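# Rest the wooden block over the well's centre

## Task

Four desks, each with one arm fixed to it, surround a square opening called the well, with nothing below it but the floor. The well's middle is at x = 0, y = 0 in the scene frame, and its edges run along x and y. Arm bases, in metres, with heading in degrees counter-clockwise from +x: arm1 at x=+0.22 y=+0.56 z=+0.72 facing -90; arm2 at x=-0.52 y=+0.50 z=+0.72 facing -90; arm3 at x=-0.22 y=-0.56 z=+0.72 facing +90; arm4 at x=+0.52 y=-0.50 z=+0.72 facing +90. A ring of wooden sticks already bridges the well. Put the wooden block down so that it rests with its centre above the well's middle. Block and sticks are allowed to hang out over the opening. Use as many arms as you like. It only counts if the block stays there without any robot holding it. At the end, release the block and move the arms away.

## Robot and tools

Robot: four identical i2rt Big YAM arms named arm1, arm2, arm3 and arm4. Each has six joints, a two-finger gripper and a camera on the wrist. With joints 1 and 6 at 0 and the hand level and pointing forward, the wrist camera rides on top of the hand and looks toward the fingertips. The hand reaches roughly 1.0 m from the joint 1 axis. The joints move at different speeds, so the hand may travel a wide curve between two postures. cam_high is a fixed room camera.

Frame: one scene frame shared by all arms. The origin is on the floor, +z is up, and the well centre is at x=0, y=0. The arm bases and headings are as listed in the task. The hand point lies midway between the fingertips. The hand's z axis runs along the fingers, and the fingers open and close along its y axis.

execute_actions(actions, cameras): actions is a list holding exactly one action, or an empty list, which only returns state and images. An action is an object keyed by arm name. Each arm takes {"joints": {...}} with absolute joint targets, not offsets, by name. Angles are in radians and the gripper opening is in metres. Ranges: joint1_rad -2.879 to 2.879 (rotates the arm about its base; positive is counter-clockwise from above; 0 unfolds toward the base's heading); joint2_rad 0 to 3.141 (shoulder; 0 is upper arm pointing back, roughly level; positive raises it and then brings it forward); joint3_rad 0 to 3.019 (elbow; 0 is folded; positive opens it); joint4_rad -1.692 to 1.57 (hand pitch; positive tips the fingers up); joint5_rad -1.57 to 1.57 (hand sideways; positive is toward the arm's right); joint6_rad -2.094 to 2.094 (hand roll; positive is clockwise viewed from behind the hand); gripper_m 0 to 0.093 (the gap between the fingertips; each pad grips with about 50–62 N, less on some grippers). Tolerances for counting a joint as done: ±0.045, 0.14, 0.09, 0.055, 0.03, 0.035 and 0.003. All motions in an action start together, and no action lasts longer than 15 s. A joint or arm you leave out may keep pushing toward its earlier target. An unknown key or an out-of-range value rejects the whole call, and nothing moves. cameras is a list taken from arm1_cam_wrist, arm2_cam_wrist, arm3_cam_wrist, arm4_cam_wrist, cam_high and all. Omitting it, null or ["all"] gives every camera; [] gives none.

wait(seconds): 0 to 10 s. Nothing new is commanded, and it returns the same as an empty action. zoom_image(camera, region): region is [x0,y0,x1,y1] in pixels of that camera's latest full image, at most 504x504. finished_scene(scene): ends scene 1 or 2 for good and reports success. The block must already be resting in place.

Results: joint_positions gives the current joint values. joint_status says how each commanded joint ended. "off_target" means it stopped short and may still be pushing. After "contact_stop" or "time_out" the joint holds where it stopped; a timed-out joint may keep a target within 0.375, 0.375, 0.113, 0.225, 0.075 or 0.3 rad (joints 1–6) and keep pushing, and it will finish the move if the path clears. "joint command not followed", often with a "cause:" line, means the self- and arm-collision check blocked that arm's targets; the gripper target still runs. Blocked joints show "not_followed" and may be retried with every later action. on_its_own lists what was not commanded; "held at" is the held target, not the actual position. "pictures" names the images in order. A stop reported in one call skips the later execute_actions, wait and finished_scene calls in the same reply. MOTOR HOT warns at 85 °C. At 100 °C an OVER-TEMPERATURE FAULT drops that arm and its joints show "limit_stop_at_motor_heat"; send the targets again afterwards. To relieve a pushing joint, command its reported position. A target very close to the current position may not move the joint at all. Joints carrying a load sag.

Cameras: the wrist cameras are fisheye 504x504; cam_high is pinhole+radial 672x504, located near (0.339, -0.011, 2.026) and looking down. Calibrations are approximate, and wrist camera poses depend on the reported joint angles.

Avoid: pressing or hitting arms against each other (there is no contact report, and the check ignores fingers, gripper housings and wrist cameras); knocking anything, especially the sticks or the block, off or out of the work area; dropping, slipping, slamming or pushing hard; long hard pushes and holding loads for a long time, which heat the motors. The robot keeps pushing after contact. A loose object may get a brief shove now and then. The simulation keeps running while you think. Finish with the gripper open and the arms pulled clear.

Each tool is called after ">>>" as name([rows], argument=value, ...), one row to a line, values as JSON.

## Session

>>> execute_actions(actions=[])

>>> zoom_image(camera="cam_high", region=[160, 130, 520, 400])

Scene clock: 0.00 s.
Motor temperatures (°C, as the motors report them): arm1=[27 26 26 27 26 27] | arm2=[25 27 28 28 29 26] | arm3=[26 27 26 27 25 26] | arm4=[29 28 26 26 28 25]
arm1.joint_positions: joint1_rad=-0.061 joint2_rad=+0.609 joint3_rad=+1.427 joint4_rad=-1.432 joint5_rad=+0.211 joint6_rad=-0.083 gripper_m=+0.094
arm1.joint_status: not commanded
arm1.hand: x=+0.1692 y=+0.3607 z=+1.3408 quat_wxyz=(-0.235, -0.649, -0.597, +0.410) (m; scene frame)
arm2.joint_positions: joint1_rad=+0.130 joint2_rad=+0.426 joint3_rad=+1.453 joint4_rad=-1.405 joint5_rad=-0.057 joint6_rad=+0.141 gripper_m=+0.095
arm2.joint_status: not commanded
arm2.hand: x=-0.5009 y=+0.3705 z=+1.3464 quat_wxyz=(-0.460, -0.584, -0.585, +0.323) (m; scene frame)
arm3.joint_positions: joint1_rad=-0.320 joint2_rad=+0.509 joint3_rad=+1.410 joint4_rad=-1.477 joint5_rad=+0.277 joint6_rad=-0.176 gripper_m=+0.094
arm3.joint_status: not commanded
arm3.hand: x=-0.1193 y=-0.4234 z=+1.3465 quat_wxyz=(-0.469, +0.515, -0.704, -0.135) (m; scene frame)
arm4.joint_positions: joint1_rad=-0.250 joint2_rad=+0.537 joint3_rad=+1.415 joint4_rad=-1.442 joint5_rad=-0.199 joint6_rad=-0.039 gripper_m=+0.094
arm4.joint_status: not commanded
arm4.hand: x=+0.5329 y=-0.3149 z=+1.2969 quat_wxyz=(-0.334, +0.583, -0.651, -0.353) (m; scene frame)
pictures: arm1_cam_wrist, arm2_cam_wrist, arm3_cam_wrist, arm4_cam_wrist, cam_high
camera_calibration (this result's frames):
arm1_cam_wrist: T_world_to_cam=[[-0.969132, 0.172739, 0.175908, -0.132498], [0.10639, 0.936671, -0.333658, 0.0960991], [-0.222404, -0.304644, -0.926136, 1.51085], [0, 0, 0, 1]] pos_world=[0.197387, 0.393146, 1.45463]
arm2_cam_wrist: T_world_to_cam=[[-0.984016, -0.0969004, -0.149411, -0.257933], [-0.00340307, 0.849078, -0.528257, 0.402822], [0.17805, -0.519304, -0.835836, 1.52954], [0, 0, 0, 1]] pos_world=[-0.524774, 0.427275, 1.4527]
arm3_cam_wrist: T_world_to_cam=[[0.853741, -0.433548, 0.28838, -0.471138], [-0.332199, -0.87999, -0.339502, 0.0481456], [0.400962, 0.194047, -0.895307, 1.45805], [0, 0, 0, 1]] pos_world=[-0.166397, -0.444823, 1.45761]
arm4_cam_wrist: T_world_to_cam=[[0.996584, -0.0584474, -0.0583476, -0.478149], [-0.0759231, -0.92641, -0.368782, 0.2324], [-0.0324995, 0.371952, -0.927683, 1.45919], [0, 0, 0, 1]] pos_world=[0.541583, -0.355398, 1.41147]
Images, in order (width x height): arm1_cam_wrist 504x504, arm2_cam_wrist 504x504, arm3_cam_wrist 504x504, arm4_cam_wrist 504x504, cam_high 672x504.

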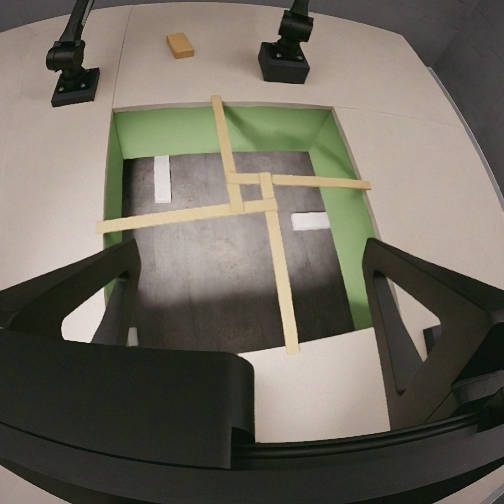

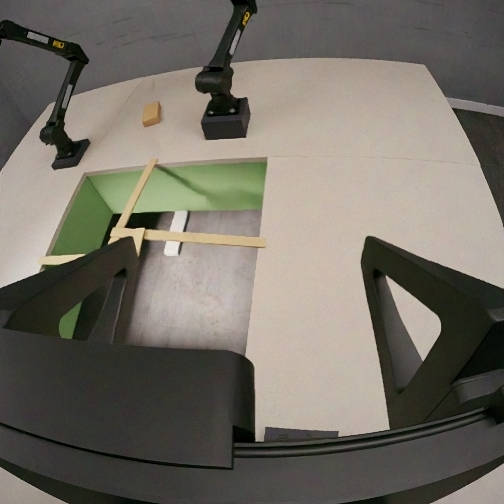

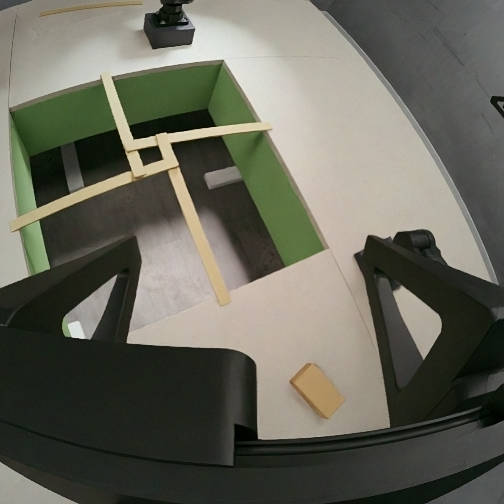

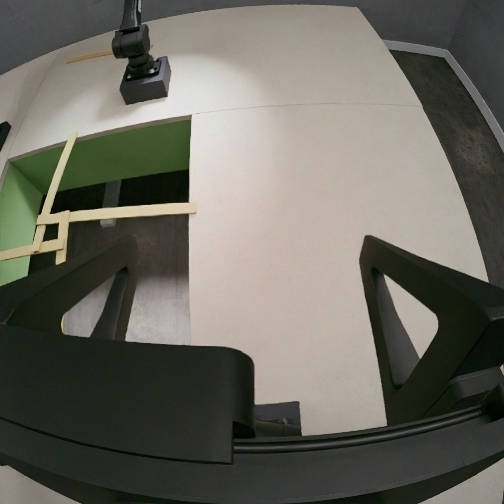

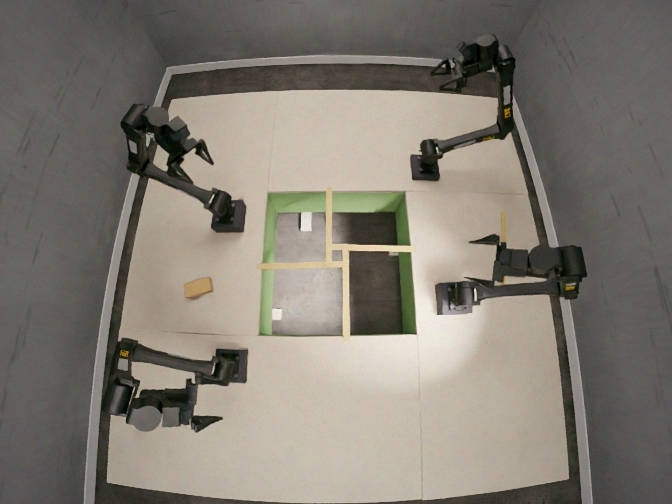

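Region (160, 130, 520, 400) of cam_high's 672x504 image, scaled by 1.400, with more detail than that image has; it fills the top 378 rows of this view, and the rest is white.

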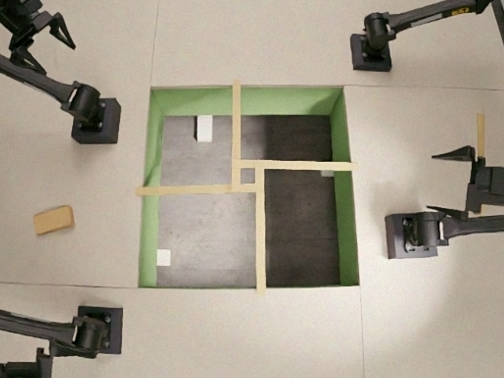

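>>> execute_actions([
  {"arm3":{"joints":{"joint1_rad":-1.885,"joint2_rad":1.6,"joint3_rad":0.985,"joint4_rad":-0.95,"joint5_rad":0,"joint6_rad":1.0}}},
], cameras=["arm3_cam_wrist"])

Scene clock: 3.23 s.
Motor temperatures (°C, as the motors report them): arm1=[27 26 27 27 26 27] | arm2=[25 27 28 28 29 26] | arm3=[26 28 27 27 25 26] | arm4=[29 28 27 26 28 25]
arm1.joint_positions: joint1_rad=-0.061 joint2_rad=+0.609 joint3_rad=+1.427 joint4_rad=-1.432 joint5_rad=+0.211 joint6_rad=-0.083 gripper_m=+0.094
arm1.joint_status: not commanded
arm1.hand: x=+0.1692 y=+0.3607 z=+1.3408 quat_wxyz=(-0.235, -0.649, -0.597, +0.410) (m; scene frame)
arm2.joint_positions: joint1_rad=+0.130 joint2_rad=+0.426 joint3_rad=+1.453 joint4_rad=-1.405 joint5_rad=-0.057 joint6_rad=+0.141 gripper_m=+0.095
arm2.joint_status: not commanded
arm2.hand: x=-0.5009 y=+0.3705 z=+1.3464 quat_wxyz=(-0.460, -0.584, -0.585, +0.323) (m; scene frame)
arm3.joint_positions: joint1_rad=-1.888 joint2_rad=+1.594 joint3_rad=+0.993 joint4_rad=-0.959 joint5_rad=+0.000 joint6_rad=+0.986 gripper_m=+0.094
arm3.joint_status: all done
arm3.hand: x=+0.1767 y=-0.6952 z=+0.8484 quat_wxyz=(-0.004, -0.611, -0.791, -0.003) (m; scene frame)
arm4.joint_positions: joint1_rad=-0.250 joint2_rad=+0.537 joint3_rad=+1.415 joint4_rad=-1.442 joint5_rad=-0.199 joint6_rad=-0.039 gripper_m=+0.094
arm4.joint_status: not commanded
arm4.hand: x=+0.5329 y=-0.3149 z=+1.2969 quat_wxyz=(-0.334, +0.583, -0.651, -0.353) (m; scene frame)
pictures: arm3_cam_wrist
camera_calibration (this result's frames):
arm3_cam_wrist: T_world_to_cam=[[-0.968385, -0.24917, -0.0120033, 0.00695569], [-0.208737, 0.783016, 0.585931, 0.0874015], [-0.136598, 0.569913, -0.810272, 1.23027], [0, 0, 0, 1]] pos_world=[0.193032, -0.767849, 0.945724]
Images, in order (width x height): arm3_cam_wrist 504x504.

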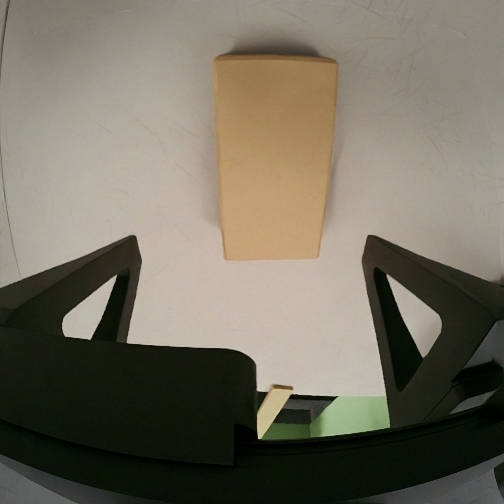

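>>> execute_actions([
  {"arm3":{"joints":{"joint1_rad":-1.91,"joint2_rad":1.64,"joint3_rad":0.915,"joint4_rad":-0.84}}},
], cameras=["arm3_cam_wrist"])

>>> execute_actions([
  {"arm3":{"joints":{"joint2_rad":1.745,"joint3_rad":0.88,"joint4_rad":-0.7}}},
], cameras=["arm3_cam_wrist"])

Scene clock: 7.83 s.
Motor temperatures (°C, as the motors report them): arm1=[27 26 29 28 26 27] | arm2=[25 27 29 29 29 26] | arm3=[26 28 28 27 25 26] | arm4=[29 28 28 26 28 25]
arm1.joint_positions: joint1_rad=-0.061 joint2_rad=+0.609 joint3_rad=+1.427 joint4_rad=-1.432 joint5_rad=+0.211 joint6_rad=-0.083 gripper_m=+0.094
arm1.joint_status: not commanded
arm1.hand: x=+0.1692 y=+0.3607 z=+1.3408 quat_wxyz=(-0.235, -0.649, -0.597, +0.410) (m; scene frame)
arm2.joint_positions: joint1_rad=+0.130 joint2_rad=+0.426 joint3_rad=+1.453 joint4_rad=-1.405 joint5_rad=-0.057 joint6_rad=+0.141 gripper_m=+0.095
arm2.joint_status: not commanded
arm2.hand: x=-0.5009 y=+0.3705 z=+1.3464 quat_wxyz=(-0.460, -0.584, -0.585, +0.323) (m; scene frame)
arm3.joint_positions: joint1_rad=-1.902 joint2_rad=+1.632 joint3_rad=+0.917 joint4_rad=-0.855 joint5_rad=+0.000 joint6_rad=+0.987 gripper_m=+0.094
arm3.joint_status: all done
arm3.hand: x=+0.1608 y=-0.6955 z=+0.8109 quat_wxyz=(+0.000, -0.617, -0.787, -0.001) (m; scene frame)
arm4.joint_positions: joint1_rad=-0.250 joint2_rad=+0.537 joint3_rad=+1.415 joint4_rad=-1.442 joint5_rad=-0.199 joint6_rad=-0.039 gripper_m=+0.094
arm4.joint_status: not commanded
arm4.hand: x=+0.5329 y=-0.3149 z=+1.2969 quat_wxyz=(-0.334, +0.583, -0.651, -0.353) (m; scene frame)
pictures: arm3_cam_wrist
camera_calibration (this result's frames):
arm3_cam_wrist: T_world_to_cam=[[-0.971962, -0.235103, -0.00399983, -0.0050673], [-0.192082, 0.784061, 0.590214, 0.100874], [-0.135625, 0.574434, -0.807237, 1.19842], [0, 0, 0, 1]] pos_world=[0.176987, -0.768698, 0.907855]
Images, in order (width x height): arm3_cam_wrist 504x504.

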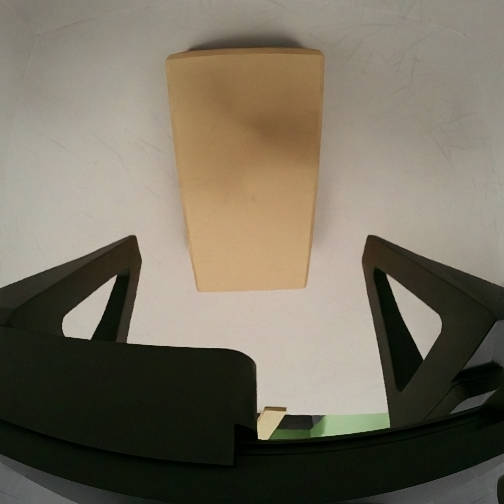

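Scene clock: 8.70 s.
Motor temperatures (°C, as the motors report them): arm1=[27 26 29 28 26 27] | arm2=[25 27 29 29 29 26] | arm3=[26 28 28 27 25 26] | arm4=[29 28 28 26 28 25]
arm1.joint_positions: joint1_rad=-0.061 joint2_rad=+0.609 joint3_rad=+1.427 joint4_rad=-1.432 joint5_rad=+0.211 joint6_rad=-0.083 gripper_m=+0.094
arm1.joint_status: not commanded
arm1.hand: x=+0.1692 y=+0.3607 z=+1.3408 quat_wxyz=(-0.235, -0.649, -0.597, +0.410) (m; scene frame)
arm2.joint_positions: joint1_rad=+0.130 joint2_rad=+0.426 joint3_rad=+1.453 joint4_rad=-1.405 joint5_rad=-0.057 joint6_rad=+0.141 gripper_m=+0.095
arm2.joint_status: not commanded
arm2.hand: x=-0.5009 y=+0.3705 z=+1.3464 quat_wxyz=(-0.460, -0.584, -0.585, +0.323) (m; scene frame)
arm3.joint_positions: joint1_rad=-1.902 joint2_rad=+1.745 joint3_rad=+0.883 joint4_rad=-0.715 joint5_rad=+0.000 joint6_rad=+0.987 gripper_m=+0.094
arm3.joint_status: all done
arm3.hand: x=+0.1610 y=-0.6954 z=+0.7587 quat_wxyz=(+0.003, -0.617, -0.787, +0.000) (m; scene frame)
arm4.joint_positions: joint1_rad=-0.250 joint2_rad=+0.537 joint3_rad=+1.415 joint4_rad=-1.442 joint5_rad=-0.199 joint6_rad=-0.039 gripper_m=+0.094
arm4.joint_status: not commanded
arm4.hand: x=+0.5329 y=-0.3149 z=+1.2969 quat_wxyz=(-0.334, +0.583, -0.651, -0.353) (m; scene frame)
pictures: arm3_cam_wrist
camera_calibration (this result's frames):
arm3_cam_wrist: T_world_to_cam=[[-0.971966, -0.235116, 0.00174205, -0.00950805], [-0.188268, 0.782691, 0.593253, 0.127727], [-0.140847, 0.576294, -0.805014, 1.15675], [0, 0, 0, 1]] pos_world=[0.17773, -0.768832, 0.85544]
Images, in order (width x height): arm3_cam_wrist 504x504.

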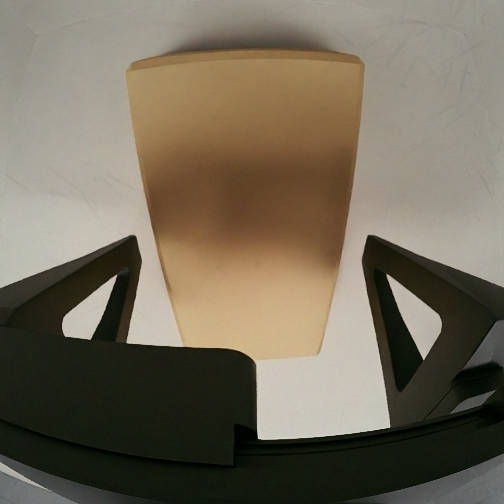

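>>> execute_actions([
  {"arm3":{"joints":{"joint2_rad":1.77,"gripper_m":0.04}}},
], cameras=[])

>>> execute_actions([
  {"arm3":{"joints":{"joint2_rad":1.6,"joint3_rad":1.1,"joint4_rad":-1.07}}},
], cameras=[])

>>> execute_actions([
  {"arm3":{"joints":{"joint1_rad":-0.365,"joint2_rad":1.95,"joint3_rad":1.6,"joint4_rad":-1.22,"joint6_rad":-0.375}}},
], cameras=[])

>>> execute_actions([
  {"arm3":{"joints":{"joint2_rad":2.04,"joint3_rad":1.55,"joint4_rad":-1.08}}},
], cameras=["arm3_cam_wrist"])

Scene clock: 11.40 s.
Motor temperatures (°C, as the motors report them): arm1=[27 26 30 28 26 27] | arm2=[25 27 29 29 29 26] | arm3=[26 28 28 27 25 26] | arm4=[29 28 29 26 28 25]
arm1.joint_positions: joint1_rad=-0.061 joint2_rad=+0.609 joint3_rad=+1.427 joint4_rad=-1.432 joint5_rad=+0.211 joint6_rad=-0.083 gripper_m=+0.094
arm1.joint_status: not commanded
arm1.hand: x=+0.1692 y=+0.3607 z=+1.3408 quat_wxyz=(-0.235, -0.649, -0.597, +0.410) (m; scene frame)
arm2.joint_positions: joint1_rad=+0.130 joint2_rad=+0.426 joint3_rad=+1.453 joint4_rad=-1.405 joint5_rad=-0.057 joint6_rad=+0.141 gripper_m=+0.095
arm2.joint_status: not commanded
arm2.hand: x=-0.5009 y=+0.3705 z=+1.3464 quat_wxyz=(-0.460, -0.584, -0.585, +0.323) (m; scene frame)
arm3.joint_positions: joint1_rad=-1.902 joint2_rad=+1.746 joint3_rad=+0.883 joint4_rad=-0.713 joint5_rad=+0.000 joint6_rad=+0.988 gripper_m=+0.068
arm3.joint_status: gripper_m off_target (ended at +0.068, target +0.040); the others done
arm3.hand: x=+0.1612 y=-0.6954 z=+0.7583 quat_wxyz=(+0.003, -0.618, -0.787, +0.000) (m; scene frame)
arm4.joint_positions: joint1_rad=-0.250 joint2_rad=+0.537 joint3_rad=+1.415 joint4_rad=-1.442 joint5_rad=-0.199 joint6_rad=-0.039 gripper_m=+0.094
arm4.joint_status: not commanded
arm4.hand: x=+0.5329 y=-0.3149 z=+1.2969 quat_wxyz=(-0.334, +0.583, -0.651, -0.353) (m; scene frame)
pictures: none
No camera images: the call's "cameras" was empty. Leave "cameras" out to get every camera's image.

Scene clock: 12.53 s.
Motor temperatures (°C, as the motors report them): arm1=[27 26 30 28 26 27] | arm2=[25 27 30 29 29 26] | arm3=[26 28 28 27 25 26] | arm4=[29 29 29 26 28 25]
arm1.joint_positions: joint1_rad=-0.061 joint2_rad=+0.609 joint3_rad=+1.427 joint4_rad=-1.432 joint5_rad=+0.211 joint6_rad=-0.083 gripper_m=+0.094
arm1.joint_status: not commanded
arm1.hand: x=+0.1692 y=+0.3607 z=+1.3408 quat_wxyz=(-0.235, -0.649, -0.597, +0.410) (m; scene frame)
arm2.joint_positions: joint1_rad=+0.130 joint2_rad=+0.426 joint3_rad=+1.453 joint4_rad=-1.405 joint5_rad=-0.057 joint6_rad=+0.141 gripper_m=+0.095
arm2.joint_status: not commanded
arm2.hand: x=-0.5009 y=+0.3705 z=+1.3464 quat_wxyz=(-0.460, -0.584, -0.585, +0.323) (m; scene frame)
arm3.joint_positions: joint1_rad=-1.902 joint2_rad=+1.594 joint3_rad=+1.083 joint4_rad=-1.056 joint5_rad=+0.000 joint6_rad=+0.988 gripper_m=+0.068
arm3.joint_status: all done
arm3.hand: x=+0.1903 y=-0.7061 z=+0.8777 quat_wxyz=(-0.001, -0.618, -0.787, -0.002) (m; scene frame)
arm4.joint_positions: joint1_rad=-0.250 joint2_rad=+0.537 joint3_rad=+1.415 joint4_rad=-1.442 joint5_rad=-0.199 joint6_rad=-0.039 gripper_m=+0.094
arm4.joint_status: not commanded
arm4.hand: x=+0.5329 y=-0.3149 z=+1.2969 quat_wxyz=(-0.334, +0.583, -0.651, -0.353) (m; scene frame)
pictures: none
No camera images: the call's "cameras" was empty. Leave "cameras" out to get every camera's image.

Scene clock: 14.60 s.
Motor temperatures (°C, as the motors report them): arm1=[27 26 30 28 26 27] | arm2=[25 27 30 29 29 26] | arm3=[26 29 29 27 25 26] | arm4=[29 29 29 26 28 25]
arm1.joint_positions: joint1_rad=-0.061 joint2_rad=+0.609 joint3_rad=+1.427 joint4_rad=-1.432 joint5_rad=+0.211 joint6_rad=-0.083 gripper_m=+0.094
arm1.joint_status: not commanded
arm1.hand: x=+0.1692 y=+0.3607 z=+1.3408 quat_wxyz=(-0.235, -0.649, -0.597, +0.410) (m; scene frame)
arm2.joint_positions: joint1_rad=+0.130 joint2_rad=+0.426 joint3_rad=+1.453 joint4_rad=-1.405 joint5_rad=-0.057 joint6_rad=+0.141 gripper_m=+0.095
arm2.joint_status: not commanded
arm2.hand: x=-0.5009 y=+0.3705 z=+1.3464 quat_wxyz=(-0.460, -0.584, -0.585, +0.323) (m; scene frame)
arm3.joint_positions: joint1_rad=-0.357 joint2_rad=+1.969 joint3_rad=+1.585 joint4_rad=-1.206 joint5_rad=-0.003 joint6_rad=-0.360 gripper_m=+0.068
arm3.joint_status: all done
arm3.hand: x=-0.0075 y=-0.0184 z=+0.8690 quat_wxyz=(+0.008, +0.704, -0.710, +0.002) (m; scene frame)
arm4.joint_positions: joint1_rad=-0.250 joint2_rad=+0.537 joint3_rad=+1.415 joint4_rad=-1.442 joint5_rad=-0.199 joint6_rad=-0.039 gripper_m=+0.094
arm4.joint_status: not commanded
arm4.hand: x=+0.5329 y=-0.3149 z=+1.2969 quat_wxyz=(-0.334, +0.583, -0.651, -0.353) (m; scene frame)
pictures: none
No camera images: the call's "cameras" was empty. Leave "cameras" out to get every camera's image.

Scene clock: 15.53 s.
Motor temperatures (°C, as the motors report them): arm1=[27 26 30 28 26 27] | arm2=[25 27 30 29 29 26] | arm3=[26 29 29 27 25 26] | arm4=[29 29 29 26 28 25]
arm1.joint_positions: joint1_rad=-0.061 joint2_rad=+0.609 joint3_rad=+1.427 joint4_rad=-1.432 joint5_rad=+0.211 joint6_rad=-0.083 gripper_m=+0.094
arm1.joint_status: not commanded
arm1.hand: x=+0.1692 y=+0.3607 z=+1.3408 quat_wxyz=(-0.235, -0.649, -0.597, +0.410) (m; scene frame)
arm2.joint_positions: joint1_rad=+0.130 joint2_rad=+0.426 joint3_rad=+1.453 joint4_rad=-1.405 joint5_rad=-0.057 joint6_rad=+0.141 gripper_m=+0.095
arm2.joint_status: not commanded
arm2.hand: x=-0.5009 y=+0.3705 z=+1.3464 quat_wxyz=(-0.460, -0.584, -0.585, +0.323) (m; scene frame)
arm3.joint_positions: joint1_rad=-0.357 joint2_rad=+2.036 joint3_rad=+1.551 joint4_rad=-1.093 joint5_rad=-0.003 joint6_rad=-0.362 gripper_m=+0.068
arm3.joint_status: all done
arm3.hand: x=-0.0048 y=-0.0112 z=+0.8190 quat_wxyz=(+0.003, +0.705, -0.710, -0.001) (m; scene frame)
arm4.joint_positions: joint1_rad=-0.250 joint2_rad=+0.537 joint3_rad=+1.415 joint4_rad=-1.442 joint5_rad=-0.199 joint6_rad=-0.039 gripper_m=+0.094
arm4.joint_status: not commanded
arm4.hand: x=+0.5329 y=-0.3149 z=+1.2969 quat_wxyz=(-0.334, +0.583, -0.651, -0.353) (m; scene frame)
pictures: arm3_cam_wrist
camera_calibration (this result's frames):
arm3_cam_wrist: T_world_to_cam=[[0.99991, -0.0111691, -0.00741143, 0.00965996], [-0.00462134, -0.806255, 0.59155, -0.490273], [-0.0125826, -0.591463, -0.806234, 0.776208], [0, 0, 0, 1]] pos_world=[-0.0021581, 0.0639218, 0.915898]
Images, in order (width x height): arm3_cam_wrist 504x504.

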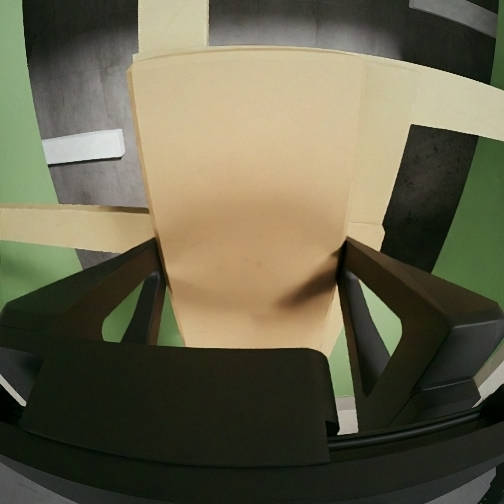

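Test contact by lowering slightly.

>>> execute_actions([
  {"arm3":{"joints":{"joint2_rad":2.075,"joint4_rad":-1.05}}},
], cameras=[])

Scene clock: 16.80 s.
Motor temperatures (°C, as the motors report them): arm1=[27 26 31 28 26 27] | arm2=[25 27 30 29 29 26] | arm3=[26 29 29 27 25 26] | arm4=[29 29 29 26 28 25]
arm1.joint_positions: joint1_rad=-0.061 joint2_rad=+0.609 joint3_rad=+1.427 joint4_rad=-1.432 joint5_rad=+0.211 joint6_rad=-0.083 gripper_m=+0.094
arm1.joint_status: not commanded
arm1.hand: x=+0.1692 y=+0.3607 z=+1.3408 quat_wxyz=(-0.235, -0.649, -0.597, +0.410) (m; scene frame)
arm2.joint_positions: joint1_rad=+0.130 joint2_rad=+0.426 joint3_rad=+1.453 joint4_rad=-1.405 joint5_rad=-0.057 joint6_rad=+0.141 gripper_m=+0.095
arm2.joint_status: not commanded
arm2.hand: x=-0.5009 y=+0.3705 z=+1.3464 quat_wxyz=(-0.460, -0.584, -0.585, +0.323) (m; scene frame)
arm3.joint_positions: joint1_rad=-0.357 joint2_rad=+2.040 joint3_rad=+1.551 joint4_rad=-1.075 joint5_rad=-0.003 joint6_rad=-0.362 gripper_m=+0.068
arm3.joint_status: all done
arm3.hand: x=-0.0034 y=-0.0074 z=+0.8167 quat_wxyz=(-0.003, +0.705, -0.709, -0.004) (m; scene frame)
arm4.joint_positions: joint1_rad=-0.250 joint2_rad=+0.537 joint3_rad=+1.415 joint4_rad=-1.442 joint5_rad=-0.199 joint6_rad=-0.039 gripper_m=+0.094
arm4.joint_status: not commanded
arm4.hand: x=+0.5329 y=-0.3149 z=+1.2969 quat_wxyz=(-0.334, +0.583, -0.651, -0.353) (m; scene frame)
pictures: none
No camera images: the call's "cameras" was empty. Leave "cameras" out to get every camera's image.

>>> execute_actions([
  {"arm3":{"joints":{"joint2_rad":2.04,"joint4_rad":-1.075,"gripper_m":0.093}}},
], cameras=[])

>>> execute_actions([
  {"arm3":{"joints":{"joint2_rad":1.5,"joint4_rad":-1.3}}},
], cameras=["arm3_cam_wrist"])

Scene clock: 18.97 s.
Motor temperatures (°C, as the motors report them): arm1=[27 26 31 28 26 27] | arm2=[25 27 30 29 29 26] | arm3=[26 30 29 27 25 26] | arm4=[29 29 30 26 28 25]
arm1.joint_positions: joint1_rad=-0.061 joint2_rad=+0.609 joint3_rad=+1.427 joint4_rad=-1.432 joint5_rad=+0.211 joint6_rad=-0.083 gripper_m=+0.094
arm1.joint_status: not commanded
arm1.hand: x=+0.1692 y=+0.3607 z=+1.3408 quat_wxyz=(-0.235, -0.649, -0.597, +0.410) (m; scene frame)
arm2.joint_positions: joint1_rad=+0.130 joint2_rad=+0.426 joint3_rad=+1.453 joint4_rad=-1.405 joint5_rad=-0.057 joint6_rad=+0.141 gripper_m=+0.095
arm2.joint_status: not commanded
arm2.hand: x=-0.5009 y=+0.3705 z=+1.3464 quat_wxyz=(-0.460, -0.584, -0.585, +0.323) (m; scene frame)
arm3.joint_positions: joint1_rad=-0.357 joint2_rad=+2.039 joint3_rad=+1.551 joint4_rad=-1.075 joint5_rad=-0.003 joint6_rad=-0.362 gripper_m=+0.093
arm3.joint_status: all done
arm3.hand: x=-0.0034 y=-0.0074 z=+0.8169 quat_wxyz=(-0.004, +0.705, -0.709, -0.004) (m; scene frame)
arm4.joint_positions: joint1_rad=-0.250 joint2_rad=+0.537 joint3_rad=+1.415 joint4_rad=-1.442 joint5_rad=-0.199 joint6_rad=-0.039 gripper_m=+0.094
arm4.joint_status: not commanded
arm4.hand: x=+0.5329 y=-0.3149 z=+1.2969 quat_wxyz=(-0.334, +0.583, -0.651, -0.353) (m; scene frame)
pictures: none
No camera images: the call's "cameras" was empty. Leave "cameras" out to get every camera's image.

Scene clock: 20.47 s.
Motor temperatures (°C, as the motors report them): arm1=[27 26 31 28 26 27] | arm2=[25 27 30 29 29 26] | arm3=[26 30 29 27 25 26] | arm4=[29 29 30 26 28 25]
arm1.joint_positions: joint1_rad=-0.061 joint2_rad=+0.609 joint3_rad=+1.427 joint4_rad=-1.432 joint5_rad=+0.211 joint6_rad=-0.083 gripper_m=+0.094
arm1.joint_status: not commanded
arm1.hand: x=+0.1692 y=+0.3607 z=+1.3408 quat_wxyz=(-0.235, -0.649, -0.597, +0.410) (m; scene frame)
arm2.joint_positions: joint1_rad=+0.130 joint2_rad=+0.426 joint3_rad=+1.453 joint4_rad=-1.405 joint5_rad=-0.057 joint6_rad=+0.141 gripper_m=+0.095
arm2.joint_status: not commanded
arm2.hand: x=-0.5009 y=+0.3705 z=+1.3464 quat_wxyz=(-0.460, -0.584, -0.585, +0.323) (m; scene frame)
arm3.joint_positions: joint1_rad=-0.357 joint2_rad=+1.494 joint3_rad=+1.545 joint4_rad=-1.286 joint5_rad=-0.003 joint6_rad=-0.362 gripper_m=+0.093
arm3.joint_status: all done
arm3.hand: x=-0.0285 y=-0.0730 z=+1.1049 quat_wxyz=(-0.153, +0.695, -0.699, -0.070) (m; scene frame)
arm4.joint_positions: joint1_rad=-0.250 joint2_rad=+0.537 joint3_rad=+1.415 joint4_rad=-1.442 joint5_rad=-0.199 joint6_rad=-0.039 gripper_m=+0.094
arm4.joint_status: not commanded
arm4.hand: x=+0.5329 y=-0.3149 z=+1.2969 quat_wxyz=(-0.334, +0.583, -0.651, -0.353) (m; scene frame)
pictures: arm3_cam_wrist
camera_calibration (this result's frames):
arm3_cam_wrist: T_world_to_cam=[[0.993431, -0.0274092, 0.111101, -0.0975253], [-0.0601668, -0.950967, 0.303384, -0.403111], [0.0973376, -0.308076, -0.946369, 1.14847], [0, 0, 0, 1]] pos_world=[-0.0391587, -0.0322017, 1.22001]
Images, in order (width x height): arm3_cam_wrist 504x504.

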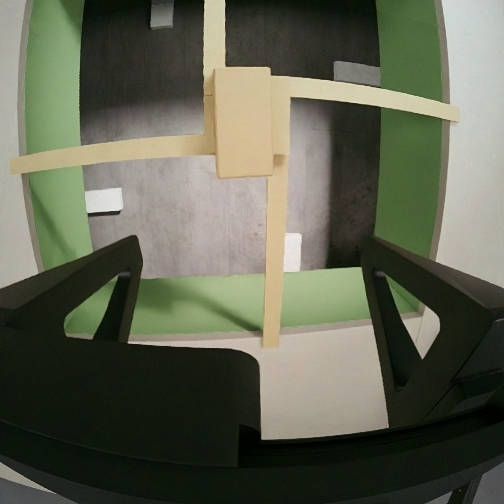

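>>> finished_scene(scene=2)

The scene is finished: the task was done.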